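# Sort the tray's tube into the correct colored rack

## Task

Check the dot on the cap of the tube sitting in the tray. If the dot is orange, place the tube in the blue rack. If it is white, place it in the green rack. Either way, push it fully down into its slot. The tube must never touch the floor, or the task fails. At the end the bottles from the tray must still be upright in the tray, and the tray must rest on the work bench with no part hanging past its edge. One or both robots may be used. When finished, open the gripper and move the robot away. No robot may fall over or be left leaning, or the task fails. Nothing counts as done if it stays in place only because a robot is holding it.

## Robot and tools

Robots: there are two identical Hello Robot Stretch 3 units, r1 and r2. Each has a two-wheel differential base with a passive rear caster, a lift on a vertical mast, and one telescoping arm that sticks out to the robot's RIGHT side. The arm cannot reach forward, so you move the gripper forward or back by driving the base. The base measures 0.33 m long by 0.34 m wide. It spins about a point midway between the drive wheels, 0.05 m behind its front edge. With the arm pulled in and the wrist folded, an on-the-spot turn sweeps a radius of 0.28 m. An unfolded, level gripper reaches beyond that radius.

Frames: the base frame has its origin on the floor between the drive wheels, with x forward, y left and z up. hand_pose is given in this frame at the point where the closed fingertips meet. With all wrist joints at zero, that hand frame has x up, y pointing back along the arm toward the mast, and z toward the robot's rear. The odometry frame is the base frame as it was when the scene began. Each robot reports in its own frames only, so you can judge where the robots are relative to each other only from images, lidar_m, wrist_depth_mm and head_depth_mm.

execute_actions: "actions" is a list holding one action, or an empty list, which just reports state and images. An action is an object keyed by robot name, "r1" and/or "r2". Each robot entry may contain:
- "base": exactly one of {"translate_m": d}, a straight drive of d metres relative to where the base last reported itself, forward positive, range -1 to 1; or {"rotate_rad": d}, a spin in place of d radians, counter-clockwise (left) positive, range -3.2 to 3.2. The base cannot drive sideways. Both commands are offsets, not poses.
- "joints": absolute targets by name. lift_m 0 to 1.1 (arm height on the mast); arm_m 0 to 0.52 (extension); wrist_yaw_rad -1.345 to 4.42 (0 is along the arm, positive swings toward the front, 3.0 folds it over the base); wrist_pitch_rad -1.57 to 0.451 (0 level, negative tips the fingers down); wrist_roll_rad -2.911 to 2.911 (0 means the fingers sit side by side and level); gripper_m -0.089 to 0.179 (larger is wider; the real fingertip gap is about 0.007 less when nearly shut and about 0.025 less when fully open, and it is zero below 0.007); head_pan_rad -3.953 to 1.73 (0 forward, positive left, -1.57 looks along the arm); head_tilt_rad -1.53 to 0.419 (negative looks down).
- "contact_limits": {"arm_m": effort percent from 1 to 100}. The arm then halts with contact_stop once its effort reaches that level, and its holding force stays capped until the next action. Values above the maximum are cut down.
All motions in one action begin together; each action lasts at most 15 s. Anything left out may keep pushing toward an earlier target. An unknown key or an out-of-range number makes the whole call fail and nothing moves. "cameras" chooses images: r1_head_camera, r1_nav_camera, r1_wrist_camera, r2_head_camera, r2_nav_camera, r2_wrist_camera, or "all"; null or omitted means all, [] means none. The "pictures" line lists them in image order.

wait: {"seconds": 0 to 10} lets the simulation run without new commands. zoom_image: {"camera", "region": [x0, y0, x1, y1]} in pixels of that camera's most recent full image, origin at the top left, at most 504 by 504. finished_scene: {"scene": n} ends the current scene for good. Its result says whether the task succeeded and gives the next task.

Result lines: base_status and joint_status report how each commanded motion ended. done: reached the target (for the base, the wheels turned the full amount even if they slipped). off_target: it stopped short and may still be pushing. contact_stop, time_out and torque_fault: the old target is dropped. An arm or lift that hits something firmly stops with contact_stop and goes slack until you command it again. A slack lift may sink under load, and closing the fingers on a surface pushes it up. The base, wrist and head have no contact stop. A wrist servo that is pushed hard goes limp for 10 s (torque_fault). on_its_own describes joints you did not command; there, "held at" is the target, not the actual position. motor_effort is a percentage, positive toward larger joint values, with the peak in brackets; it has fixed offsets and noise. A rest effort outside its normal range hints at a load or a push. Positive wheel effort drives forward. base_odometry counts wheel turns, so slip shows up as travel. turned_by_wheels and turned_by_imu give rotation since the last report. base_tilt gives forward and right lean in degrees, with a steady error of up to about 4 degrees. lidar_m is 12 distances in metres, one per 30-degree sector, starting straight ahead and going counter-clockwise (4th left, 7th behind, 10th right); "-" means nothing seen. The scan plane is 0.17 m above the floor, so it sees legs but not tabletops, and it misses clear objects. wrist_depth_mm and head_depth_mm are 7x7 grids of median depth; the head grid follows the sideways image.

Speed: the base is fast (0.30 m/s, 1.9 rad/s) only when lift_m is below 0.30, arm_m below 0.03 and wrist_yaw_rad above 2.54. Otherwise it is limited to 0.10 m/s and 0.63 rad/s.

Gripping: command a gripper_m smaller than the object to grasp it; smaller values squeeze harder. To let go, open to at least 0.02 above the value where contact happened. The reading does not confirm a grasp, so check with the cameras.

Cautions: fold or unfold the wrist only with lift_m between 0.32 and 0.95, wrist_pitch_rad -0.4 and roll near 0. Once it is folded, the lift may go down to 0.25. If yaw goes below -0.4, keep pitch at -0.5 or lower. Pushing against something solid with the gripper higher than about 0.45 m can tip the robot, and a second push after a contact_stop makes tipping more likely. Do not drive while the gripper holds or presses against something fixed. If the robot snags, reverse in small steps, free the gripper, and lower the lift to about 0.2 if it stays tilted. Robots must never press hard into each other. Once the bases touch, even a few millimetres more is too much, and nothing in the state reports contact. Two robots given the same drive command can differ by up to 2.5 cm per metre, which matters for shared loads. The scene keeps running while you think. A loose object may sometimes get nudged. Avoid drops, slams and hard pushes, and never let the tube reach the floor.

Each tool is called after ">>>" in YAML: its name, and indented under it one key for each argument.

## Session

>>> execute_actions:
  actions: []
  cameras: ["r1_nav_camera","r2_nav_camera","r1_head_camera","r2_head_camera"]

Scene clock: 0.00 s.
r1.base_odometry: x=+0.000 y=+0.000 heading=+0.000 (m, m, rad; r1's odometry frame)
r1.turned_by_wheels: +0.000 (rad since the last result)
r1.turned_by_imu: +0.000 (rad since the last result)
r1.base_tilt: forward=+1.7 right=-1.6 (deg)
r1.lidar_m: 2.02 5.37 1.74 1.10 0.99 1.00 1.21 2.34 3.32 4.06 3.73 1.08
r1.head_depth_mm: 2039 3117 - - - 1373 1951 / 2026 3134 - - - 1388 2126 / 2010 3122 - - - 1590 2198 / 2010 3048 - - - 2717 2210 / 2025 3038 - - - 2725 2107 / 2010 3025 - - - 3280 2222 / 1996 3021 - - - 3231 2230
r1.base_status: not commanded
r1.joint_positions: lift_m=+0.415 arm_m=-0.001 wrist_yaw_rad=+3.093 wrist_pitch_rad=-0.530 wrist_roll_rad=-0.015 gripper_m=+0.037 head_pan_rad=-0.010 head_tilt_rad=+0.009
r1.joint_status: not commanded
r1.motor_effort: left_wheel=+0 right_wheel=+0 lift_m=+26 arm_m=+0 wrist_yaw_rad=+0 wrist_pitch_rad=+6 wrist_roll_rad=-1 gripper_m=+0 head_pan_rad=-1 head_tilt_rad=+2 (%)
r1.hand_pose: x=-0.0110 y=+0.0646 z=+0.4037 quat_wxyz=(+0.201, +0.681, +0.170, +0.683) (m; r1's base frame)
r1.wrist_depth_mm: 737 817 - - - - - / 769 893 - - - - - / 825 916 - - - - - / 812 823 825 833 839 862 858 / 673 696 694 713 711 702 712 / 594 587 611 599 621 605 617 / 520 542 - - 520 535 541
r2.base_odometry: x=+0.000 y=+0.000 heading=+0.000 (m, m, rad; r2's odometry frame)
r2.turned_by_wheels: +0.000 (rad since the last result)
r2.turned_by_imu: +0.000 (rad since the last result)
r2.base_tilt: forward=+0.4 right=+0.5 (deg)
r2.lidar_m: 0.80 0.68 0.68 0.78 1.32 3.05 3.51 4.05 1.47 1.56 5.67 1.42
r2.head_depth_mm: 1455 1455 1445 1424 1422 1411 1400 / 1237 1237 1241 1219 1208 1199 1196 / 1083 1073 1065 1066 1063 1053 1046 / 956 953 948 945 936 929 928 / 856 858 852 844 841 839 836 / 780 774 770 766 765 764 759 / 713 708 706 702 700 697 696
r2.base_status: not commanded
r2.joint_positions: lift_m=+0.471 arm_m=-0.003 wrist_yaw_rad=+3.111 wrist_pitch_rad=-0.566 wrist_roll_rad=-0.001 gripper_m=+0.037 head_pan_rad=+0.001 head_tilt_rad=-0.021
r2.joint_status: not commanded
r2.motor_effort: left_wheel=+0 right_wheel=+0 lift_m=+39 arm_m=+0 wrist_yaw_rad=-1 wrist_pitch_rad=+6 wrist_roll_rad=+0 gripper_m=+0 head_pan_rad=+0 head_tilt_rad=+1 (%)
r2.hand_pose: x=-0.0149 y=+0.0610 z=+0.4519 quat_wxyz=(+0.208, +0.681, +0.187, +0.676) (m; r2's base frame)
r2.wrist_depth_mm: - - - - 805 642 551 / - - - - 882 702 587 / - - - - 921 745 623 / 850 855 872 858 845 793 669 / 719 720 717 744 726 716 688 / 643 636 654 633 - 639 645 / 566 563 - - 555 570 573
pictures: r1_head_camera (sideways: a quarter turn clockwise sets it upright), r1_nav_camera (sideways: a quarter turn counterclockwise sets it upright), r2_head_camera (sideways: a quarter turn clockwise sets it upright), r2_nav_camera (sideways: a quarter turn counterclockwise sets it upright)
Images, in order (width x height): r1_head_camera 896x504, r1_nav_camera 672x504, r2_head_camera 896x504, r2_nav_camera 672x504.

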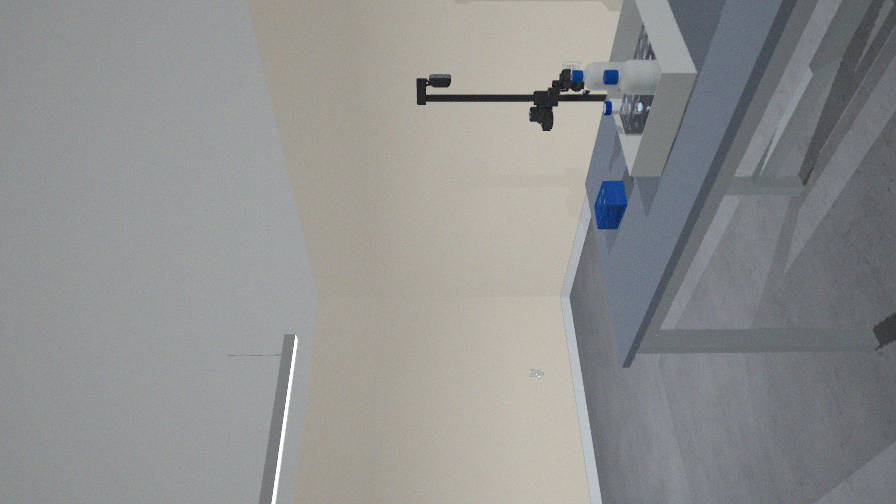

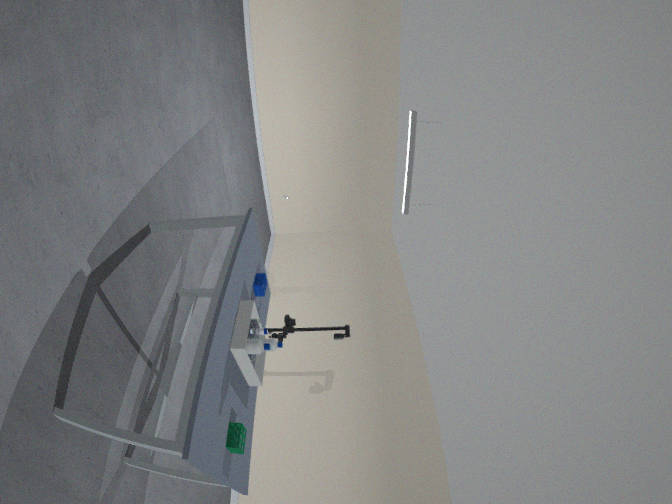

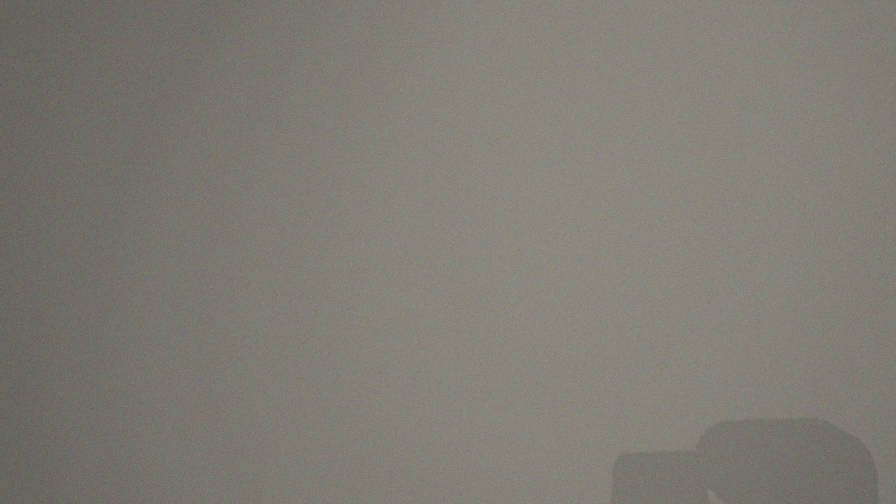

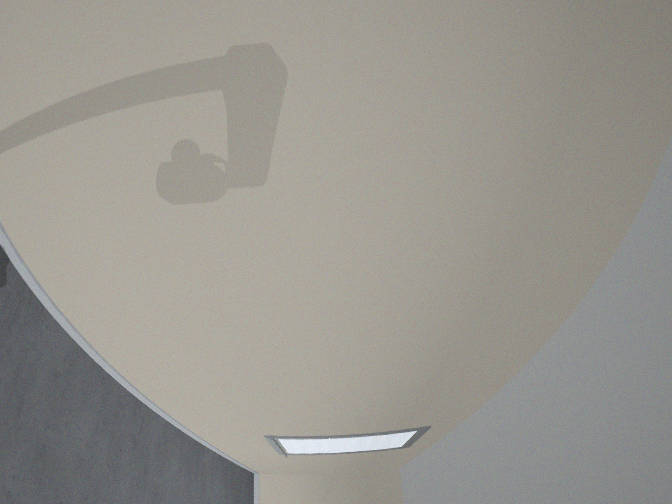

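>>> execute_actions:
  actions:
    - {"r1":{"base":{"rotate_rad":0.09},"joints":{"lift_m":0.285,"wrist_pitch_rad":-0.4,"head_pan_rad":-0.6,"head_tilt_rad":-0.7}}}
  cameras: []

>>> execute_actions:
  actions:
    - {"r1":{"base":{"translate_m":0.95}}}
  cameras: []

>>> execute_actions:
  actions:
    - {"r1":{"base":{"translate_m":0.33},"joints":{"lift_m":0.55}}}
  cameras: ["r1_nav_camera"]

>>> execute_actions:
  actions:
    - {"r1":{"base":{"rotate_rad":0.62},"joints":{"lift_m":0.94,"head_pan_rad":-1.57,"head_tilt_rad":-0.8}}}
  cameras: ["r1_nav_camera","r1_head_camera"]

Scene clock: 11.03 s.
r1.base_odometry: x=+0.000 y=+0.000 heading=+0.090 (m, m, rad; r1's odometry frame)
r1.turned_by_wheels: +0.090 (rad since the last result)
r1.turned_by_imu: +0.087 (rad since the last result)
r1.base_tilt: forward=+1.7 right=-1.6 (deg)
r1.lidar_m: 2.02 5.37 1.54 1.06 0.99 1.01 1.30 2.91 3.35 3.99 3.73 1.08
r1.head_depth_mm: 3142 3312 2430 1912 1577 1344 1168 / 3237 1727 2363 1901 1584 1353 1170 / 3386 1386 1242 1830 1564 1342 1176 / 3486 1384 2084 1926 1601 1356 1173 / 3604 1400 2179 1946 1591 1353 1176 / 3770 1392 2293 1968 1612 1366 1184 / 3311 1371 2352 1953 1598 1370 1184
r1.base_status: done
r1.joint_positions: lift_m=+0.285 arm_m=-0.001 wrist_yaw_rad=+3.093 wrist_pitch_rad=-0.419 wrist_roll_rad=-0.015 gripper_m=+0.037 head_pan_rad=-0.593 head_tilt_rad=-0.691
r1.joint_status: all done
r1.motor_effort: left_wheel=-1(6) right_wheel=+1(4) lift_m=+20(20) arm_m=+0(0) wrist_yaw_rad=+0(0) wrist_pitch_rad=+9(12) wrist_roll_rad=+0(0) gripper_m=+0(0) head_pan_rad=-3(21) head_tilt_rad=-6(51) (%)
r1.hand_pose: x=-0.0102 y=+0.0799 z=+0.2977 quat_wxyz=(+0.163, +0.690, +0.131, +0.693) (m; r1's base frame)
r1.wrist_depth_mm: 717 802 - - - - - / 751 852 - - - - - / 799 880 - - - - - / 735 742 - 760 767 768 766 / 604 596 - 632 607 621 626 / 501 503 - 531 526 509 511 / 440 - - - 426 445 445
r2.base_odometry: x=+0.000 y=+0.000 heading=+0.000 (m, m, rad; r2's odometry frame)
r2.turned_by_wheels: +0.000 (rad since the last result)
r2.turned_by_imu: -0.001 (rad since the last result)
r2.base_tilt: forward=+0.4 right=+0.5 (deg)
r2.lidar_m: 0.80 0.68 0.68 0.78 1.33 3.05 3.47 4.06 1.47 1.55 5.68 1.42
r2.head_depth_mm: 1465 1448 1443 1436 1417 1407 1397 / 1239 1232 1234 1220 1222 1212 1194 / 1080 1072 1071 1063 1059 1052 1049 / 955 952 947 944 934 934 933 / 856 855 850 848 845 840 836 / 775 771 768 768 766 763 759 / 710 710 702 704 703 697 697
r2.base_status: not commanded
r2.joint_positions: lift_m=+0.471 arm_m=-0.003 wrist_yaw_rad=+3.111 wrist_pitch_rad=-0.566 wrist_roll_rad=-0.001 gripper_m=+0.037 head_pan_rad=+0.001 head_tilt_rad=-0.021
r2.joint_status: not commanded
r2.motor_effort: left_wheel=+0(1) right_wheel=+0(0) lift_m=+39(39) arm_m=+0(0) wrist_yaw_rad=-1(0) wrist_pitch_rad=+6(6) wrist_roll_rad=+1(0) gripper_m=+0(1) head_pan_rad=+0(0) head_tilt_rad=+2(2) (%)
r2.hand_pose: x=-0.0149 y=+0.0610 z=+0.4519 quat_wxyz=(+0.208, +0.681, +0.187, +0.676) (m; r2's base frame)
r2.wrist_depth_mm: - - - - 792 650 548 / - - - - 862 693 592 / - - - - 912 736 621 / 836 851 835 827 858 796 663 / 735 726 732 711 745 723 700 / 641 632 652 630 - 632 636 / 567 569 - - 560 575 564
pictures: none
No camera images: the call's "cameras" was empty. Leave "cameras" out to get every camera's image.

Scene clock: 15.90 s.
r1.base_odometry: x=+0.946 y=+0.085 heading=+0.090 (m, m, rad; r1's odometry frame)
r1.turned_by_wheels: +0.000 (rad since the last result)
r1.turned_by_imu: +0.002 (rad since the last result)
r1.base_tilt: forward=+1.7 right=-1.5 (deg)
r1.lidar_m: 1.08 4.62 2.35 1.63 1.53 1.56 2.01 4.07 4.15 0.65 1.14 1.16
r1.head_depth_mm: 2721 2918 997 788 666 1349 1162 / 2793 3028 899 773 687 1351 1170 / 2919 3117 930 787 748 1343 1174 / 3004 3213 959 798 1517 1347 1172 / 3162 3362 954 799 1557 1352 1183 / 3150 2873 1021 802 1607 1358 1176 / 3419 1413 1027 830 1605 1369 1183
r1.base_status: done
r1.joint_positions: lift_m=+0.285 arm_m=-0.001 wrist_yaw_rad=+3.093 wrist_pitch_rad=-0.418 wrist_roll_rad=-0.015 gripper_m=+0.037 head_pan_rad=-0.593 head_tilt_rad=-0.692
r1.joint_status: not commanded
r1.motor_effort: left_wheel=-2(8) right_wheel=+1(8) lift_m=+20(20) arm_m=+0(0) wrist_yaw_rad=+0(0) wrist_pitch_rad=+9(9) wrist_roll_rad=+0(0) gripper_m=+0(0) head_pan_rad=-3(3) head_tilt_rad=-5(6) (%)
r1.hand_pose: x=-0.0102 y=+0.0799 z=+0.2978 quat_wxyz=(+0.163, +0.690, +0.131, +0.693) (m; r1's base frame)
r1.wrist_depth_mm: - - - - - - - / - - - - - - - / 998 - - - - - - / 741 753 - 770 779 775 764 / 602 602 - 629 611 609 627 / 499 514 - 521 533 518 516 / 439 - - - 432 440 442
r2.base_odometry: x=+0.000 y=+0.000 heading=+0.000 (m, m, rad; r2's odometry frame)
r2.turned_by_wheels: +0.000 (rad since the last result)
r2.turned_by_imu: -0.001 (rad since the last result)
r2.base_tilt: forward=+0.4 right=+0.5 (deg)
r2.lidar_m: 0.80 0.68 0.68 0.78 1.33 3.05 3.50 4.06 1.47 1.56 5.67 1.43
r2.head_depth_mm: 1457 1450 1428 1435 1426 1415 1395 / 1237 1236 1235 1223 1219 1202 1188 / 1086 1074 1072 1065 1058 1056 1046 / 956 952 951 943 939 933 926 / 856 854 847 846 843 837 838 / 778 776 771 767 763 762 759 / 710 707 706 704 701 698 697
r2.base_status: not commanded
r2.joint_positions: lift_m=+0.471 arm_m=-0.003 wrist_yaw_rad=+3.111 wrist_pitch_rad=-0.566 wrist_roll_rad=-0.001 gripper_m=+0.037 head_pan_rad=+0.001 head_tilt_rad=-0.021
r2.joint_status: not commanded
r2.motor_effort: left_wheel=+1(1) right_wheel=+0(0) lift_m=+39(39) arm_m=+0(1) wrist_yaw_rad=-1(1) wrist_pitch_rad=+7(7) wrist_roll_rad=+0(1) gripper_m=+0(0) head_pan_rad=+0(0) head_tilt_rad=+2(3) (%)
r2.hand_pose: x=-0.0149 y=+0.0610 z=+0.4519 quat_wxyz=(+0.208, +0.681, +0.187, +0.676) (m; r2's base frame)
r2.wrist_depth_mm: - - - - 801 648 562 / - - - - 848 691 588 / - - - - 902 733 621 / 833 851 822 835 842 779 662 / 726 749 727 717 743 720 692 / 637 629 663 636 - 632 649 / 575 571 - - 553 563 575
pictures: none
No camera images: the call's "cameras" was empty. Leave "cameras" out to get every camera's image.

Scene clock: 20.50 s.
r1.base_odometry: x=+1.275 y=+0.115 heading=+0.090 (m, m, rad; r1's odometry frame)
r1.turned_by_wheels: +0.000 (rad since the last result)
r1.turned_by_imu: +0.000 (rad since the last result)
r1.base_tilt: forward=+1.7 right=-1.5 (deg)
r1.lidar_m: 0.76 4.34 2.66 1.83 1.72 1.75 2.27 4.34 0.75 1.01 0.95 0.97
r1.head_depth_mm: 2537 2835 880 753 618 553 1106 / 2639 2899 894 743 621 554 1130 / 2730 3010 1004 768 643 556 1171 / 2842 3038 1011 793 655 570 1171 / 2859 3155 1013 799 658 597 1181 / 3007 3296 1021 798 659 1310 1192 / 3225 3374 1029 805 661 1339 1178
r1.base_status: done
r1.joint_positions: lift_m=+0.550 arm_m=-0.001 wrist_yaw_rad=+3.093 wrist_pitch_rad=-0.418 wrist_roll_rad=-0.015 gripper_m=+0.037 head_pan_rad=-0.593 head_tilt_rad=-0.692
r1.joint_status: all done
r1.motor_effort: left_wheel=-2(9) right_wheel=+1(7) lift_m=+32(31) arm_m=+0(0) wrist_yaw_rad=+0(1) wrist_pitch_rad=+9(9) wrist_roll_rad=-1(1) gripper_m=+0(0) head_pan_rad=-3(3) head_tilt_rad=-5(5) (%)
r1.hand_pose: x=-0.0102 y=+0.0800 z=+0.5624 quat_wxyz=(+0.163, +0.690, +0.131, +0.693) (m; r1's base frame)
r1.wrist_depth_mm: - - - - - - - / - - - - - - - / - - - - - - - / - - - - - - - / 993 959 - - - - - / 822 831 817 819 844 824 842 / 704 694 - 718 706 711 718
r2.base_odometry: x=+0.000 y=+0.000 heading=+0.000 (m, m, rad; r2's odometry frame)
r2.turned_by_wheels: +0.000 (rad since the last result)
r2.turned_by_imu: -0.001 (rad since the last result)
r2.base_tilt: forward=+0.4 right=+0.5 (deg)
r2.lidar_m: 0.80 0.68 0.68 0.78 1.32 3.05 3.51 4.05 1.47 1.56 5.69 1.42
r2.head_depth_mm: 1477 1462 1436 1439 1420 1413 1402 / 1243 1234 1232 1223 1213 1205 1198 / 1078 1074 1073 1057 1060 1054 1044 / 951 948 946 950 937 933 931 / 859 854 852 849 839 837 835 / 776 775 773 767 765 760 761 / 710 707 706 703 700 697 695
r2.base_status: not commanded
r2.joint_positions: lift_m=+0.471 arm_m=-0.003 wrist_yaw_rad=+3.111 wrist_pitch_rad=-0.566 wrist_roll_rad=-0.001 gripper_m=+0.037 head_pan_rad=+0.001 head_tilt_rad=-0.021
r2.joint_status: not commanded
r2.motor_effort: left_wheel=+0(0) right_wheel=+0(0) lift_m=+40(39) arm_m=+0(0) wrist_yaw_rad=-1(1) wrist_pitch_rad=+7(6) wrist_roll_rad=+1(1) gripper_m=+0(1) head_pan_rad=+0(0) head_tilt_rad=+2(2) (%)
r2.hand_pose: x=-0.0149 y=+0.0610 z=+0.4519 quat_wxyz=(+0.208, +0.681, +0.187, +0.676) (m; r2's base frame)
r2.wrist_depth_mm: - - - - 791 646 553 / - - - - 863 691 602 / - - - - 927 759 623 / 832 833 836 859 837 811 660 / 725 733 747 721 732 733 692 / 632 647 657 632 - 640 632 / 573 559 - - 559 573 574
pictures: r1_nav_camera (sideways: a quarter turn counterclockwise sets it upright)
Images, in order (width x height): r1_nav_camera 672x504.

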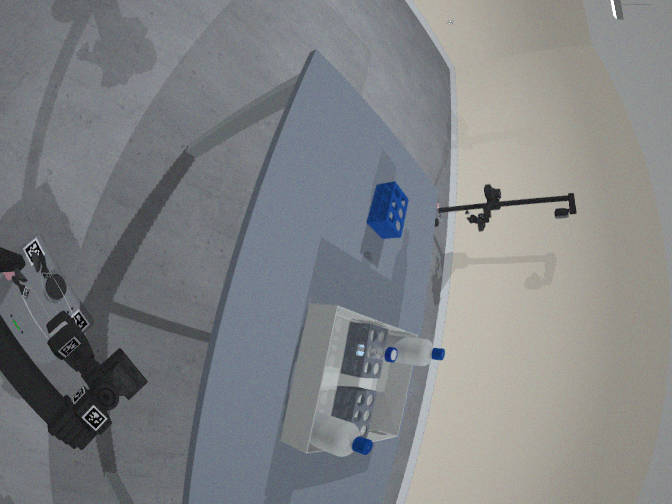

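Scene clock: 24.87 s.
r1.base_odometry: x=+1.275 y=+0.115 heading=+0.710 (m, m, rad; r1's odometry frame)
r1.turned_by_wheels: +0.620 (rad since the last result)
r1.turned_by_imu: +0.608 (rad since the last result)
r1.base_tilt: forward=+1.6 right=-1.5 (deg)
r1.lidar_m: 4.31 2.37 1.78 1.72 1.80 2.48 4.32 0.75 0.98 0.95 1.00 0.76
r1.head_depth_mm: 2680 2620 859 - - 1235 1138 / 2661 2645 759 622 - - - / 2632 2683 811 727 - - - / 2708 2692 788 700 - 1249 1159 / 2734 2581 785 702 - 1241 1136 / 2714 2701 874 700 611 1251 1149 / 2737 2711 879 720 613 1251 1151
r1.base_status: done
r1.joint_positions: lift_m=+0.940 arm_m=-0.001 wrist_yaw_rad=+3.093 wrist_pitch_rad=-0.418 wrist_roll_rad=-0.015 gripper_m=+0.037 head_pan_rad=-1.563 head_tilt_rad=-0.790
r1.joint_status: all done
r1.motor_effort: left_wheel=-2(6) right_wheel=+1(5) lift_m=+31(31) arm_m=+0(0) wrist_yaw_rad=+0(0) wrist_pitch_rad=+9(9) wrist_roll_rad=+0(0) gripper_m=+0(0) head_pan_rad=-3(31) head_tilt_rad=-6(22) (%)
r1.hand_pose: x=-0.0102 y=+0.0800 z=+0.9525 quat_wxyz=(+0.163, +0.690, +0.131, +0.693) (m; r1's base frame)
r1.wrist_depth_mm: - - - - - - - / - - - - - - - / - - - - - - - / - - - - - - - / - - - - - - - / - - - - - - - / - - - - - - -
r2.base_odometry: x=+0.000 y=+0.000 heading=+0.000 (m, m, rad; r2's odometry frame)
r2.turned_by_wheels: +0.000 (rad since the last result)
r2.turned_by_imu: -0.001 (rad since the last result)
r2.base_tilt: forward=+0.4 right=+0.5 (deg)
r2.lidar_m: 0.80 0.68 0.68 0.78 1.33 3.04 3.49 4.04 1.47 1.55 5.67 1.42
r2.head_depth_mm: 1460 1451 1439 1432 1410 1409 1406 / 1248 1234 1233 1225 1212 1209 1195 / 1076 1075 1071 1063 1062 1058 1044 / 956 950 945 941 941 933 935 / 854 851 852 849 842 844 837 / 779 775 770 770 763 760 759 / 712 709 704 704 700 698 695
r2.base_status: not commanded
r2.joint_positions: lift_m=+0.471 arm_m=-0.003 wrist_yaw_rad=+3.111 wrist_pitch_rad=-0.566 wrist_roll_rad=-0.001 gripper_m=+0.037 head_pan_rad=+0.001 head_tilt_rad=-0.021
r2.joint_status: not commanded
r2.motor_effort: left_wheel=+0(1) right_wheel=+0(0) lift_m=+40(40) arm_m=+0(0) wrist_yaw_rad=-1(0) wrist_pitch_rad=+6(7) wrist_roll_rad=+1(0) gripper_m=-1(1) head_pan_rad=+0(0) head_tilt_rad=+1(2) (%)
r2.hand_pose: x=-0.0149 y=+0.0610 z=+0.4519 quat_wxyz=(+0.208, +0.681, +0.187, +0.676) (m; r2's base frame)
r2.wrist_depth_mm: - - - - 786 645 546 / - - - - 838 696 582 / - - - - 911 732 623 / 829 828 843 822 837 780 665 / 729 737 719 734 733 736 683 / 640 646 643 642 - 635 637 / 566 574 - - 553 576 576
pictures: r1_head_camera (sideways: a quarter turn clockwise sets it upright), r1_nav_camera (sideways: a quarter turn counterclockwise sets it upright)
Images, in order (width x height): r1_head_camera 896x504, r1_nav_camera 672x504.

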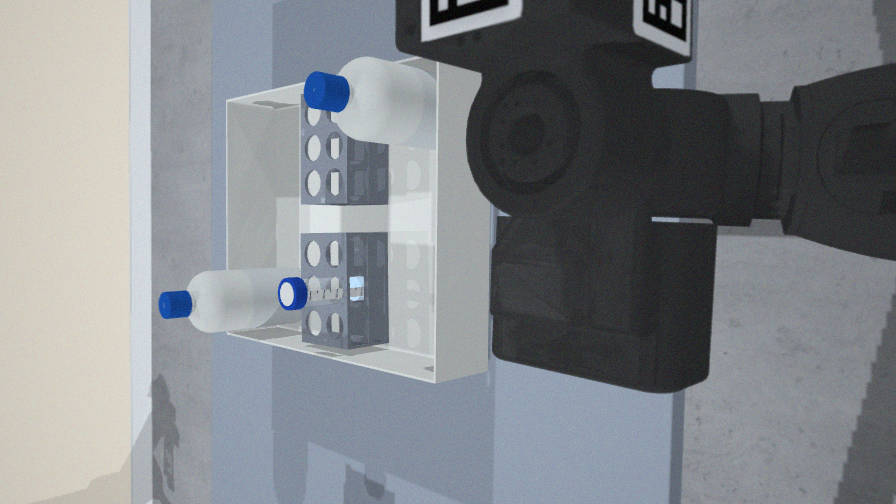

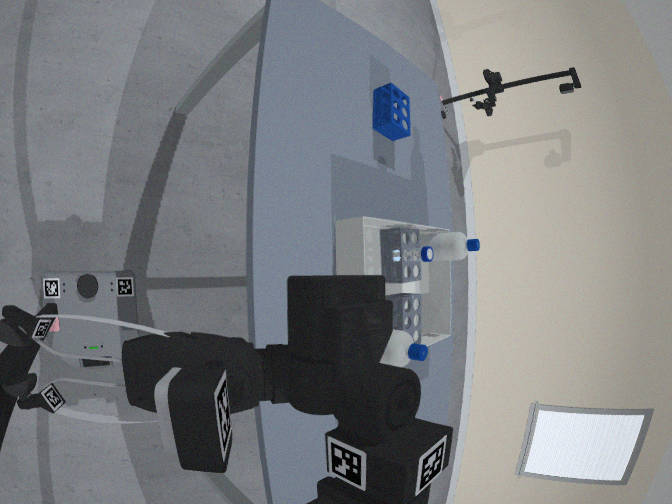

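>>> execute_actions:
  actions:
    - {"r1":{"base":{"translate_m":0.098},"joints":{"wrist_yaw_rad":1.2}}}
  cameras: []

>>> execute_actions:
  actions:
    - {"r1":{"joints":{"lift_m":1.07,"wrist_yaw_rad":0,"gripper_m":0.07,"arm_m":0.1}}}
  cameras: []

>>> execute_actions:
  actions:
    - {"r1":{"joints":{"lift_m":1.03,"wrist_pitch_rad":-0.8,"arm_m":0.316}}}
  cameras: ["r1_wrist_camera","r1_head_camera"]

Scene clock: 31.73 s.
r1.base_odometry: x=+1.349 y=+0.179 heading=+0.710 (m, m, rad; r1's odometry frame)
r1.turned_by_wheels: +0.000 (rad since the last result)
r1.turned_by_imu: -0.001 (rad since the last result)
r1.base_tilt: forward=+1.6 right=-1.5 (deg)
r1.lidar_m: 4.25 2.37 1.77 1.72 1.79 2.47 4.44 0.84 0.99 0.95 1.00 0.67
r1.head_depth_mm: 2630 2656 777 - - 1236 1138 / 2653 2658 801 735 - - 1142 / 2658 2670 781 727 - - 1139 / 2661 2593 818 681 622 - 1142 / 2765 2667 870 716 626 - 1145 / 2715 2731 871 737 - 1242 1147 / 2736 2720 876 722 640 1252 1151
r1.base_status: done
r1.joint_positions: lift_m=+0.940 arm_m=-0.001 wrist_yaw_rad=+1.202 wrist_pitch_rad=-0.418 wrist_roll_rad=-0.015 gripper_m=+0.037 head_pan_rad=-1.563 head_tilt_rad=-0.790
r1.joint_status: all done
r1.motor_effort: left_wheel=-2(4) right_wheel=+1(5) lift_m=+32(31) arm_m=+0(0) wrist_yaw_rad=-1(1) wrist_pitch_rad=+9(9) wrist_roll_rad=+0(0) gripper_m=+0(0) head_pan_rad=-3(3) head_tilt_rad=-7(6) (%)
r1.hand_pose: x=+0.1879 y=-0.2253 z=+0.9525 quat_wxyz=(+0.657, +0.510, -0.483, +0.274) (m; r1's base frame)
r1.wrist_depth_mm: - - - - - - - / - - - - - - - / - - - - - 770 - / - - - 568 564 524 580 / - - - 477 459 461 467 / - - - 593 399 387 383 / - - - - 326 329 335
r2.base_odometry: x=+0.000 y=+0.000 heading=+0.000 (m, m, rad; r2's odometry frame)
r2.turned_by_wheels: +0.000 (rad since the last result)
r2.turned_by_imu: -0.001 (rad since the last result)
r2.base_tilt: forward=+0.4 right=+0.5 (deg)
r2.lidar_m: 0.80 0.68 0.68 0.78 1.33 3.05 3.50 4.04 1.47 1.56 5.67 1.42
r2.head_depth_mm: 1460 1462 1437 1425 1425 1406 1406 / 1249 1237 1234 1226 1221 1205 1192 / 1079 1075 1071 1065 1061 1050 1046 / 956 950 945 942 937 934 930 / 858 852 845 846 842 838 838 / 778 773 773 768 766 762 760 / 711 708 704 701 700 697 696
r2.base_status: not commanded
r2.joint_positions: lift_m=+0.471 arm_m=-0.003 wrist_yaw_rad=+3.111 wrist_pitch_rad=-0.566 wrist_roll_rad=-0.001 gripper_m=+0.037 head_pan_rad=+0.001 head_tilt_rad=-0.021
r2.joint_status: not commanded
r2.motor_effort: left_wheel=+1(1) right_wheel=+0(0) lift_m=+40(39) arm_m=+0(0) wrist_yaw_rad=+0(0) wrist_pitch_rad=+7(7) wrist_roll_rad=+0(0) gripper_m=+0(0) head_pan_rad=+0(0) head_tilt_rad=+3(2) (%)
r2.hand_pose: x=-0.0149 y=+0.0610 z=+0.4519 quat_wxyz=(+0.208, +0.681, +0.187, +0.676) (m; r2's base frame)
r2.wrist_depth_mm: - - - - 784 648 553 / - - - - 847 689 586 / - - - - 907 751 623 / 842 849 847 837 863 768 654 / 730 728 712 743 744 709 696 / 646 646 662 633 - 631 630 / 566 569 - - 559 566 574
pictures: none
No camera images: the call's "cameras" was empty. Leave "cameras" out to get every camera's image.

Scene clock: 33.73 s.
r1.base_odometry: x=+1.349 y=+0.179 heading=+0.710 (m, m, rad; r1's odometry frame)
r1.turned_by_wheels: +0.000 (rad since the last result)
r1.turned_by_imu: -0.001 (rad since the last result)
r1.base_tilt: forward=+1.6 right=-1.6 (deg)
r1.lidar_m: 4.25 2.38 1.77 1.71 1.79 2.49 4.43 0.84 0.99 0.95 1.00 0.67
r1.head_depth_mm: - - 780 640 602 1210 1144 / - - 785 663 604 1213 1133 / - - 779 668 604 1214 1143 / 2800 2566 819 681 608 1226 1143 / 2711 2680 870 718 608 1229 1143 / 2707 2696 879 718 611 1240 1147 / 2755 2741 872 720 610 1250 1148
r1.base_status: not commanded
r1.joint_positions: lift_m=+1.070 arm_m=+0.100 wrist_yaw_rad=+0.001 wrist_pitch_rad=-0.418 wrist_roll_rad=-0.015 gripper_m=+0.070 head_pan_rad=-1.563 head_tilt_rad=-0.790
r1.joint_status: all done
r1.motor_effort: left_wheel=-2(2) right_wheel=+2(1) lift_m=+31(34) arm_m=+4(4) wrist_yaw_rad=-2(2) wrist_pitch_rad=+9(9) wrist_roll_rad=+0(0) gripper_m=+0(79) head_pan_rad=-3(4) head_tilt_rad=-7(6) (%)
r1.hand_pose: x=-0.0212 y=-0.4692 z=+1.0825 quat_wxyz=(+0.697, +0.148, -0.686, -0.145) (m; r1's base frame)
r1.wrist_depth_mm: - - - - - - - / - - - - - - - / - - - - - - - / - 791 781 758 - - - / 627 627 663 596 633 665 655 / 478 532 502 464 - 535 549 / 447 456 446 453 456 295 464
r2.base_odometry: x=+0.000 y=+0.000 heading=+0.000 (m, m, rad; r2's odometry frame)
r2.turned_by_wheels: +0.000 (rad since the last result)
r2.turned_by_imu: +0.000 (rad since the last result)
r2.base_tilt: forward=+0.4 right=+0.5 (deg)
r2.lidar_m: 0.80 0.68 0.68 0.78 1.32 3.05 3.51 4.06 1.47 1.56 5.69 1.42
r2.head_depth_mm: 1460 1450 1442 1427 1426 1409 1396 / 1241 1234 1226 1218 1208 1207 1200 / 1080 1080 1070 1068 1059 1050 1047 / 954 951 948 943 936 937 928 / 854 855 851 847 842 839 833 / 777 771 770 767 765 759 759 / 709 707 707 701 700 697 696
r2.base_status: not commanded
r2.joint_positions: lift_m=+0.471 arm_m=-0.003 wrist_yaw_rad=+3.111 wrist_pitch_rad=-0.566 wrist_roll_rad=-0.001 gripper_m=+0.037 head_pan_rad=+0.001 head_tilt_rad=-0.021
r2.joint_status: not commanded
r2.motor_effort: left_wheel=+0(1) right_wheel=+0(0) lift_m=+39(39) arm_m=+0(0) wrist_yaw_rad=-1(1) wrist_pitch_rad=+7(7) wrist_roll_rad=+0(0) gripper_m=-1(1) head_pan_rad=+0(0) head_tilt_rad=+3(2) (%)
r2.hand_pose: x=-0.0149 y=+0.0610 z=+0.4519 quat_wxyz=(+0.208, +0.681, +0.187, +0.676) (m; r2's base frame)
r2.wrist_depth_mm: - - - - 785 655 543 / - - - - 834 699 586 / - - - - 910 738 610 / 847 843 858 848 847 794 660 / 725 726 729 732 744 733 685 / 639 638 654 637 - 630 646 / 569 575 - - 548 570 572
pictures: none
No camera images: the call's "cameras" was empty. Leave "cameras" out to get every camera's image.

Scene clock: 36.57 s.
r1.base_odometry: x=+1.349 y=+0.179 heading=+0.710 (m, m, rad; r1's odometry frame)
r1.turned_by_wheels: +0.000 (rad since the last result)
r1.turned_by_imu: -0.001 (rad since the last result)
r1.base_tilt: forward=+1.6 right=-1.7 (deg)
r1.lidar_m: 4.24 2.37 1.77 1.72 1.79 2.49 4.43 0.84 0.99 0.96 1.00 0.67
r1.head_depth_mm: 2752 2651 779 638 601 1207 1134 / - 2660 804 663 604 1212 1131 / - 881 780 667 604 1215 1133 / 2712 2687 803 681 606 1225 1137 / 2685 2673 871 716 610 1222 1138 / 2726 2701 875 722 611 1249 1151 / 2726 2732 877 720 612 1260 1151
r1.base_status: not commanded
r1.joint_positions: lift_m=+1.030 arm_m=+0.316 wrist_yaw_rad=+0.000 wrist_pitch_rad=-0.809 wrist_roll_rad=-0.015 gripper_m=+0.070 head_pan_rad=-1.563 head_tilt_rad=-0.790
r1.joint_status: all done
r1.motor_effort: left_wheel=-2(2) right_wheel=+1(1) lift_m=+21(28) arm_m=+4(6) wrist_yaw_rad=-1(2) wrist_pitch_rad=+4(8) wrist_roll_rad=+0(1) gripper_m=+0(0) head_pan_rad=-3(3) head_tilt_rad=-6(6) (%)
r1.hand_pose: x=-0.0216 y=-0.6202 z=+0.9670 quat_wxyz=(+0.655, +0.280, -0.645, -0.276) (m; r1's base frame)
r1.wrist_depth_mm: - - - - - - - / 536 550 561 554 568 - - / 478 479 482 324 430 503 508 / 425 427 425 410 440 422 451 / 383 386 388 353 399 349 403 / 345 353 308 299 - 312 364 / 321 323 316 324 327 322 323
r2.base_odometry: x=+0.000 y=+0.000 heading=+0.000 (m, m, rad; r2's odometry frame)
r2.turned_by_wheels: +0.000 (rad since the last result)
r2.turned_by_imu: +0.000 (rad since the last result)
r2.base_tilt: forward=+0.4 right=+0.5 (deg)
r2.lidar_m: 0.80 0.68 0.68 0.78 1.33 3.05 3.49 4.07 1.47 1.56 5.67 1.42
r2.head_depth_mm: 1463 1462 1443 1433 1420 1416 1400 / 1239 1235 1237 1217 1210 1208 1190 / 1081 1074 1069 1062 1065 1051 1050 / 957 952 943 942 937 934 925 / 855 854 850 848 844 837 835 / 778 773 770 766 766 762 761 / 712 708 704 703 701 698 694
r2.base_status: not commanded
r2.joint_positions: lift_m=+0.471 arm_m=-0.003 wrist_yaw_rad=+3.111 wrist_pitch_rad=-0.566 wrist_roll_rad=-0.001 gripper_m=+0.037 head_pan_rad=+0.001 head_tilt_rad=-0.021
r2.joint_status: not commanded
r2.motor_effort: left_wheel=+1(0) right_wheel=+0(0) lift_m=+40(39) arm_m=-1(0) wrist_yaw_rad=-1(0) wrist_pitch_rad=+7(7) wrist_roll_rad=+0(0) gripper_m=+0(1) head_pan_rad=+0(0) head_tilt_rad=+2(2) (%)
r2.hand_pose: x=-0.0149 y=+0.0610 z=+0.4519 quat_wxyz=(+0.208, +0.681, +0.187, +0.676) (m; r2's base frame)
r2.wrist_depth_mm: - - - - 804 647 558 / - - - - 864 708 584 / - - - - 916 755 623 / 828 839 835 840 836 801 659 / 716 721 716 730 726 723 694 / 631 629 663 634 - 633 637 / 576 574 - - 559 566 574
pictures: r1_head_camera (sideways: a quarter turn clockwise sets it upright), r1_wrist_camera
Images, in order (width x height): r1_head_camera 896x504, r1_wrist_camera 644x364.

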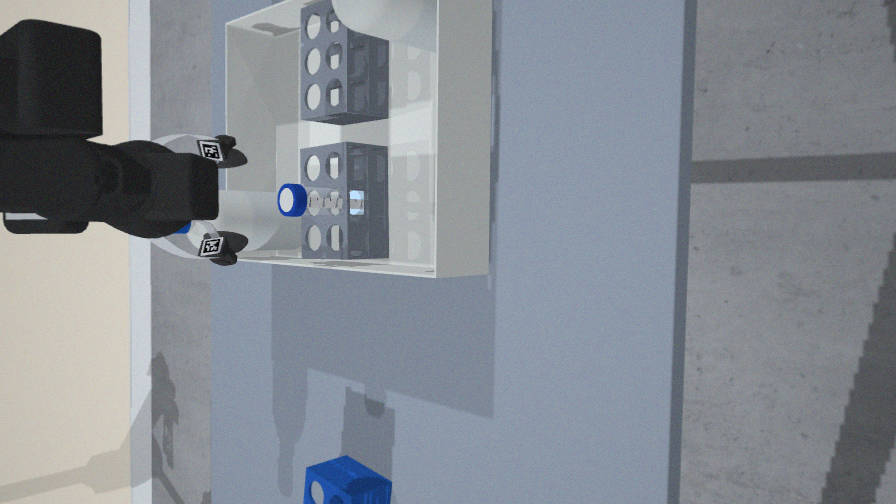

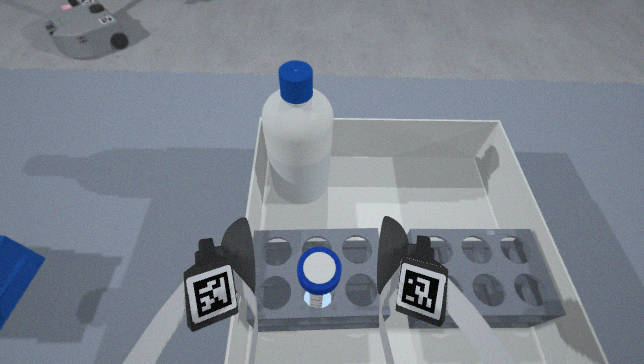

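>>> execute_actions:
  actions:
    - {"r1":{"joints":{"lift_m":0.948,"arm_m":0.326}}}
  cameras: ["r1_wrist_camera"]

>>> execute_actions:
  actions:
    - {"r1":{"joints":{"gripper_m":-0.01}}}
  cameras: ["r1_wrist_camera"]

>>> execute_actions:
  actions:
    - {"r1":{"joints":{"lift_m":1.1}}}
  cameras: ["r1_wrist_camera","r1_head_camera"]

Scene clock: 42.97 s.
r1.base_odometry: x=+1.349 y=+0.179 heading=+0.710 (m, m, rad; r1's odometry frame)
r1.turned_by_wheels: +0.000 (rad since the last result)
r1.turned_by_imu: -0.001 (rad since the last result)
r1.base_tilt: forward=+1.7 right=-1.5 (deg)
r1.lidar_m: 4.25 2.37 1.78 1.72 1.79 2.48 4.44 0.84 0.99 0.95 1.00 0.67
r1.head_depth_mm: - 1728 777 638 600 1211 1137 / - - 801 662 602 1219 1138 / 2575 - 769 665 606 1215 1142 / 2711 2680 791 678 605 1217 1140 / 2705 2677 873 714 609 1215 1142 / 2733 2682 872 717 611 1248 1145 / 2730 2737 876 719 613 1254 1154
r1.base_status: not commanded
r1.joint_positions: lift_m=+0.948 arm_m=+0.326 wrist_yaw_rad=+0.000 wrist_pitch_rad=-0.809 wrist_roll_rad=-0.015 gripper_m=+0.070 head_pan_rad=-1.563 head_tilt_rad=-0.790
r1.joint_status: all done
r1.motor_effort: left_wheel=-2(2) right_wheel=+1(1) lift_m=+20(28) arm_m=+4(10) wrist_yaw_rad=+0(0) wrist_pitch_rad=+5(5) wrist_roll_rad=-1(1) gripper_m=+1(0) head_pan_rad=-3(3) head_tilt_rad=-6(7) (%)
r1.hand_pose: x=-0.0216 y=-0.6301 z=+0.8849 quat_wxyz=(+0.655, +0.281, -0.645, -0.277) (m; r1's base frame)
r1.wrist_depth_mm: - - - 250 - - - / 419 422 418 256 363 363 453 / 370 374 361 310 374 368 385 / 328 331 329 336 337 341 304 / 302 298 295 175 253 248 244 / 272 274 253 216 - 241 231 / 249 249 244 248 254 256 251
r2.base_odometry: x=+0.000 y=+0.000 heading=+0.000 (m, m, rad; r2's odometry frame)
r2.turned_by_wheels: +0.000 (rad since the last result)
r2.turned_by_imu: -0.001 (rad since the last result)
r2.base_tilt: forward=+0.5 right=+0.5 (deg)
r2.lidar_m: 0.80 0.68 0.68 0.78 1.33 3.06 3.49 4.06 1.47 1.55 5.65 1.42
r2.head_depth_mm: 1465 1447 1449 1442 1424 1407 1399 / 1248 1238 1224 1223 1213 1204 1197 / 1081 1074 1069 1061 1064 1049 1046 / 956 951 949 941 940 932 929 / 858 854 848 848 847 839 835 / 775 771 770 766 767 763 760 / 710 708 704 703 701 696 698
r2.base_status: not commanded
r2.joint_positions: lift_m=+0.471 arm_m=-0.003 wrist_yaw_rad=+3.111 wrist_pitch_rad=-0.566 wrist_roll_rad=-0.001 gripper_m=+0.037 head_pan_rad=+0.001 head_tilt_rad=-0.021
r2.joint_status: not commanded
r2.motor_effort: left_wheel=+0(0) right_wheel=+0(0) lift_m=+39(39) arm_m=+0(0) wrist_yaw_rad=-1(1) wrist_pitch_rad=+7(6) wrist_roll_rad=+0(1) gripper_m=+0(0) head_pan_rad=+0(0) head_tilt_rad=+1(3) (%)
r2.hand_pose: x=-0.0149 y=+0.0610 z=+0.4519 quat_wxyz=(+0.208, +0.681, +0.187, +0.676) (m; r2's base frame)
r2.wrist_depth_mm: - - - - 800 651 550 / - - - - 857 699 587 / - - - - 905 747 618 / 841 852 855 839 860 765 667 / 728 733 747 716 741 731 687 / 651 634 645 643 - 642 631 / 562 573 - - 555 569 572
pictures: r1_wrist_camera
Images, in order (width x height): r1_wrist_camera 644x364.

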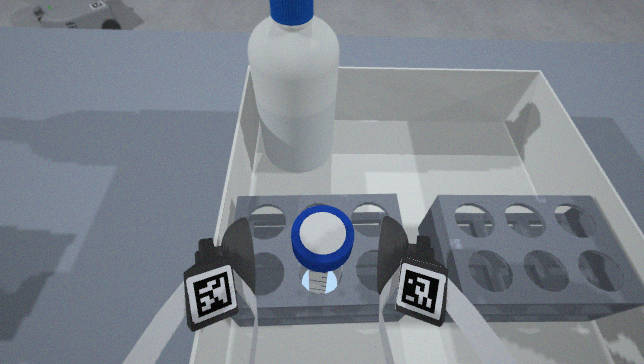

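Scene clock: 44.27 s.
r1.base_odometry: x=+1.349 y=+0.179 heading=+0.710 (m, m, rad; r1's odometry frame)
r1.turned_by_wheels: +0.000 (rad since the last result)
r1.turned_by_imu: +0.000 (rad since the last result)
r1.base_tilt: forward=+1.7 right=-1.5 (deg)
r1.lidar_m: 4.23 2.37 1.78 1.72 1.79 2.49 4.43 0.84 0.99 0.96 1.00 0.67
r1.head_depth_mm: - 1714 776 642 602 1212 1131 / - - 802 664 604 1212 1138 / 2592 - 779 667 607 1221 1135 / 2709 2683 793 680 606 1217 1134 / 2714 2678 868 717 609 1247 1144 / 2722 2742 873 717 612 1248 1142 / 2760 2740 874 724 611 1248 1150
r1.base_status: not commanded
r1.joint_positions: lift_m=+0.948 arm_m=+0.326 wrist_yaw_rad=+0.000 wrist_pitch_rad=-0.808 wrist_roll_rad=-0.015 gripper_m=-0.009 head_pan_rad=-1.563 head_tilt_rad=-0.790
r1.joint_status: all done
r1.motor_effort: left_wheel=-2(2) right_wheel=+2(2) lift_m=+20(21) arm_m=+4(4) wrist_yaw_rad=+0(0) wrist_pitch_rad=+4(5) wrist_roll_rad=+0(1) gripper_m=-15(90) head_pan_rad=-3(3) head_tilt_rad=-6(6) (%)
r1.hand_pose: x=-0.0216 y=-0.6302 z=+0.8850 quat_wxyz=(+0.655, +0.280, -0.645, -0.277) (m; r1's base frame)
r1.wrist_depth_mm: - - - 248 - - - / 419 424 416 255 362 363 456 / 370 374 364 312 374 370 387 / 330 334 329 333 339 342 306 / 297 301 277 176 254 249 243 / 271 274 266 209 252 240 231 / 248 252 247 250 253 256 251
r2.base_odometry: x=+0.000 y=+0.000 heading=+0.000 (m, m, rad; r2's odometry frame)
r2.turned_by_wheels: +0.000 (rad since the last result)
r2.turned_by_imu: +0.000 (rad since the last result)
r2.base_tilt: forward=+0.4 right=+0.5 (deg)
r2.lidar_m: 0.80 0.68 0.68 0.78 1.32 3.04 3.50 4.07 1.47 1.56 5.69 1.42
r2.head_depth_mm: 1459 1458 1439 1433 1417 1415 1395 / 1246 1235 1232 1217 1210 1205 1196 / 1078 1074 1072 1063 1056 1058 1052 / 955 951 945 938 937 936 932 / 859 851 850 847 842 838 834 / 775 774 770 768 766 760 760 / 711 705 706 703 699 698 696
r2.base_status: not commanded
r2.joint_positions: lift_m=+0.471 arm_m=-0.003 wrist_yaw_rad=+3.111 wrist_pitch_rad=-0.566 wrist_roll_rad=-0.001 gripper_m=+0.037 head_pan_rad=+0.001 head_tilt_rad=-0.021
r2.joint_status: not commanded
r2.motor_effort: left_wheel=+1(0) right_wheel=+0(0) lift_m=+39(39) arm_m=+0(0) wrist_yaw_rad=+0(1) wrist_pitch_rad=+7(6) wrist_roll_rad=+1(1) gripper_m=+0(1) head_pan_rad=+0(0) head_tilt_rad=+2(2) (%)
r2.hand_pose: x=-0.0149 y=+0.0610 z=+0.4519 quat_wxyz=(+0.208, +0.681, +0.187, +0.676) (m; r2's base frame)
r2.wrist_depth_mm: - - - - 777 653 555 / - - - - 853 706 590 / - - - - 915 732 625 / 830 853 842 835 841 802 673 / 726 730 725 722 730 728 685 / 634 641 659 648 - 632 639 / 567 563 - - 552 569 570
pictures: r1_wrist_camera
Images, in order (width x height): r1_wrist_camera 644x364.

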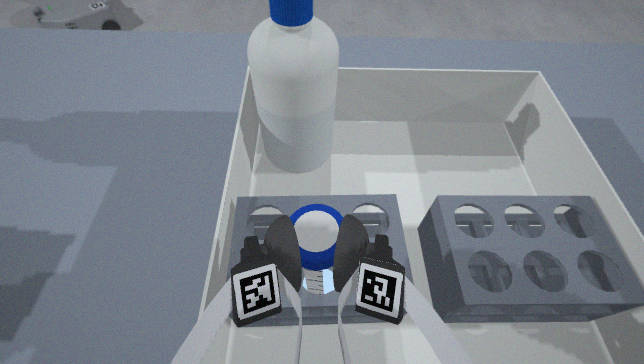

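Scene clock: 46.47 s.
r1.base_odometry: x=+1.349 y=+0.179 heading=+0.710 (m, m, rad; r1's odometry frame)
r1.turned_by_wheels: +0.000 (rad since the last result)
r1.turned_by_imu: -0.001 (rad since the last result)
r1.base_tilt: forward=+1.7 right=-1.5 (deg)
r1.lidar_m: 4.24 2.37 1.77 1.71 1.79 2.48 4.43 0.85 0.99 0.95 1.00 0.67
r1.head_depth_mm: 2680 2640 779 641 601 1207 1129 / 2664 2656 803 663 603 1209 1130 / - 887 801 666 605 1220 1133 / 2693 2579 806 678 608 1217 1146 / 2668 2707 869 717 607 1228 1142 / 2716 2695 875 717 610 1250 1146 / 2675 2706 874 721 611 1252 1149
r1.base_status: not commanded
r1.joint_positions: lift_m=+1.099 arm_m=+0.326 wrist_yaw_rad=+0.000 wrist_pitch_rad=-0.811 wrist_roll_rad=-0.015 gripper_m=-0.009 head_pan_rad=-1.563 head_tilt_rad=-0.790
r1.joint_status: all done
r1.motor_effort: left_wheel=-2(2) right_wheel=+1(2) lift_m=+32(33) arm_m=+4(4) wrist_yaw_rad=+1(0) wrist_pitch_rad=+5(6) wrist_roll_rad=+0(0) gripper_m=-15(16) head_pan_rad=-3(3) head_tilt_rad=-6(7) (%)
r1.hand_pose: x=-0.0216 y=-0.6297 z=+1.0358 quat_wxyz=(+0.655, +0.281, -0.645, -0.277) (m; r1's base frame)
r1.wrist_depth_mm: - - - - - - - / - - - - - - - / 562 569 573 587 588 593 595 / 505 507 518 393 501 524 533 / 451 455 466 176 471 468 479 / 389 416 428 223 382 385 435 / 377 386 380 374 375 358 397
r2.base_odometry: x=+0.000 y=+0.000 heading=+0.000 (m, m, rad; r2's odometry frame)
r2.turned_by_wheels: +0.000 (rad since the last result)
r2.turned_by_imu: +0.000 (rad since the last result)
r2.base_tilt: forward=+0.4 right=+0.5 (deg)
r2.lidar_m: 0.80 0.68 0.68 0.78 1.32 3.06 3.50 4.05 1.47 1.55 5.66 1.42
r2.head_depth_mm: 1460 1477 1442 1435 1421 1416 1402 / 1239 1231 1229 1223 1213 1213 1200 / 1079 1073 1071 1063 1059 1052 1052 / 956 946 946 942 937 937 926 / 856 852 849 845 840 839 837 / 777 775 772 766 766 762 759 / 711 709 705 704 700 696 697
r2.base_status: not commanded
r2.joint_positions: lift_m=+0.471 arm_m=-0.003 wrist_yaw_rad=+3.111 wrist_pitch_rad=-0.566 wrist_roll_rad=-0.001 gripper_m=+0.037 head_pan_rad=+0.001 head_tilt_rad=-0.021
r2.joint_status: not commanded
r2.motor_effort: left_wheel=+0(0) right_wheel=+0(0) lift_m=+39(39) arm_m=+0(0) wrist_yaw_rad=-1(1) wrist_pitch_rad=+6(6) wrist_roll_rad=+0(0) gripper_m=-1(0) head_pan_rad=+0(0) head_tilt_rad=+2(3) (%)
r2.hand_pose: x=-0.0149 y=+0.0610 z=+0.4519 quat_wxyz=(+0.208, +0.681, +0.187, +0.676) (m; r2's base frame)
r2.wrist_depth_mm: - - - - 793 654 555 / - - - - 841 687 589 / - - - - 911 755 627 / 836 861 849 846 840 812 652 / 714 742 752 718 732 708 686 / 633 637 660 644 - 638 641 / 574 565 - - 561 554 572
pictures: r1_head_camera (sideways: a quarter turn clockwise sets it upright), r1_wrist_camera
Images, in order (width x height): r1_head_camera 896x504, r1_wrist_camera 644x364.

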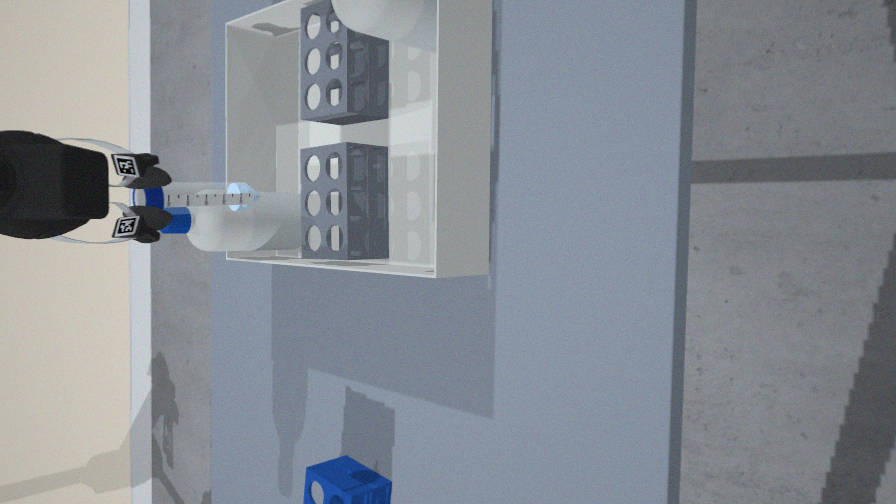

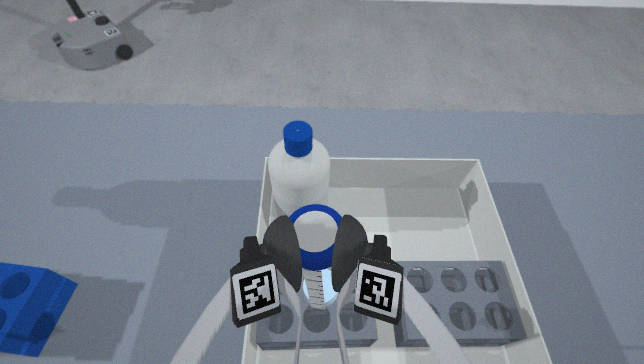

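>>> execute_actions:
  actions:
    - {"r1":{"base":{"translate_m":-0.55},"joints":{"arm_m":0.345}}}
  cameras: ["r1_wrist_camera","r1_head_camera"]

Scene clock: 56.27 s.
r1.base_odometry: x=+0.932 y=-0.180 heading=+0.710 (m, m, rad; r1's odometry frame)
r1.turned_by_wheels: +0.000 (rad since the last result)
r1.turned_by_imu: -0.003 (rad since the last result)
r1.base_tilt: forward=+1.7 right=-1.5 (deg)
r1.lidar_m: 4.78 2.38 1.78 1.72 1.80 2.49 3.86 4.06 0.38 0.95 0.99 1.18
r1.head_depth_mm: 2605 2650 853 704 601 554 1003 / 2638 2660 861 708 603 1215 1136 / - 2577 861 710 603 1214 1141 / 2666 2648 868 715 606 1221 1144 / 2699 2672 870 716 606 1220 1145 / 2766 2689 877 719 608 1231 1145 / 2757 2707 816 719 612 1232 1149
r1.base_status: done
r1.joint_positions: lift_m=+1.099 arm_m=+0.345 wrist_yaw_rad=+0.000 wrist_pitch_rad=-0.811 wrist_roll_rad=-0.015 gripper_m=-0.009 head_pan_rad=-1.563 head_tilt_rad=-0.790
r1.joint_status: all done
r1.motor_effort: left_wheel=-1(6) right_wheel=+1(4) lift_m=+32(32) arm_m=+4(4) wrist_yaw_rad=+1(0) wrist_pitch_rad=+6(6) wrist_roll_rad=+0(1) gripper_m=-15(15) head_pan_rad=-3(3) head_tilt_rad=-6(6) (%)
r1.hand_pose: x=-0.0216 y=-0.6487 z=+1.0358 quat_wxyz=(+0.655, +0.281, -0.645, -0.277) (m; r1's base frame)
r1.wrist_depth_mm: - - - - - - - / - - - - - - - / 562 571 575 589 583 - - / 456 503 512 516 521 - - / 436 454 461 176 474 494 - / 397 420 433 224 433 439 - / 376 388 387 377 358 396 -
r2.base_odometry: x=+0.000 y=+0.000 heading=+0.000 (m, m, rad; r2's odometry frame)
r2.turned_by_wheels: +0.000 (rad since the last result)
r2.turned_by_imu: -0.002 (rad since the last result)
r2.base_tilt: forward=+0.4 right=+0.5 (deg)
r2.lidar_m: 0.80 0.68 0.68 0.78 1.33 3.03 3.49 4.06 1.47 1.55 5.70 1.42
r2.head_depth_mm: 1465 1445 1448 1434 1428 1412 1395 / 1243 1235 1227 1219 1211 1208 1193 / 1078 1075 1064 1060 1060 1054 1044 / 955 948 948 942 940 930 930 / 861 854 849 846 847 841 835 / 779 774 773 767 764 762 758 / 710 706 702 704 698 696 693
r2.base_status: not commanded
r2.joint_positions: lift_m=+0.471 arm_m=-0.003 wrist_yaw_rad=+3.111 wrist_pitch_rad=-0.566 wrist_roll_rad=-0.001 gripper_m=+0.037 head_pan_rad=+0.001 head_tilt_rad=-0.021
r2.joint_status: not commanded
r2.motor_effort: left_wheel=+1(0) right_wheel=+0(0) lift_m=+39(39) arm_m=+0(0) wrist_yaw_rad=-1(0) wrist_pitch_rad=+6(6) wrist_roll_rad=+0(0) gripper_m=+0(1) head_pan_rad=+0(0) head_tilt_rad=+3(2) (%)
r2.hand_pose: x=-0.0149 y=+0.0610 z=+0.4519 quat_wxyz=(+0.208, +0.681, +0.187, +0.676) (m; r2's base frame)
r2.wrist_depth_mm: - - - - 805 648 561 / - - - - 848 692 576 / - - - - 911 750 625 / 853 839 831 858 825 779 666 / 736 727 734 718 730 729 686 / 636 631 660 645 - 629 637 / 576 572 - - 553 572 563
pictures: r1_head_camera (sideways: a quarter turn clockwise sets it upright), r1_wrist_camera
Images, in order (width x height): r1_head_camera 896x504, r1_wrist_camera 644x364.

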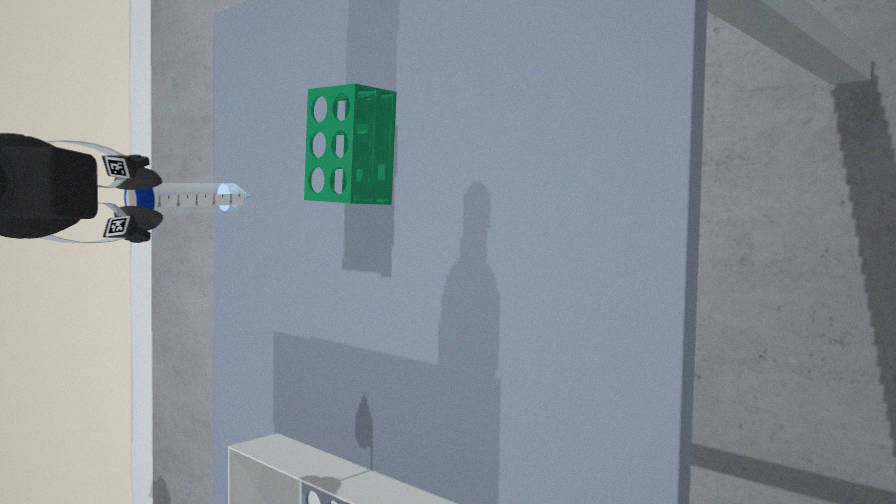

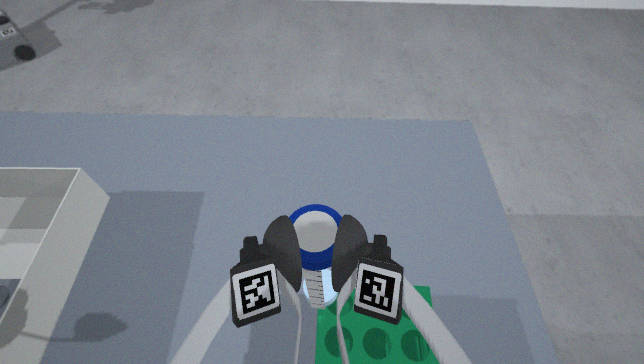

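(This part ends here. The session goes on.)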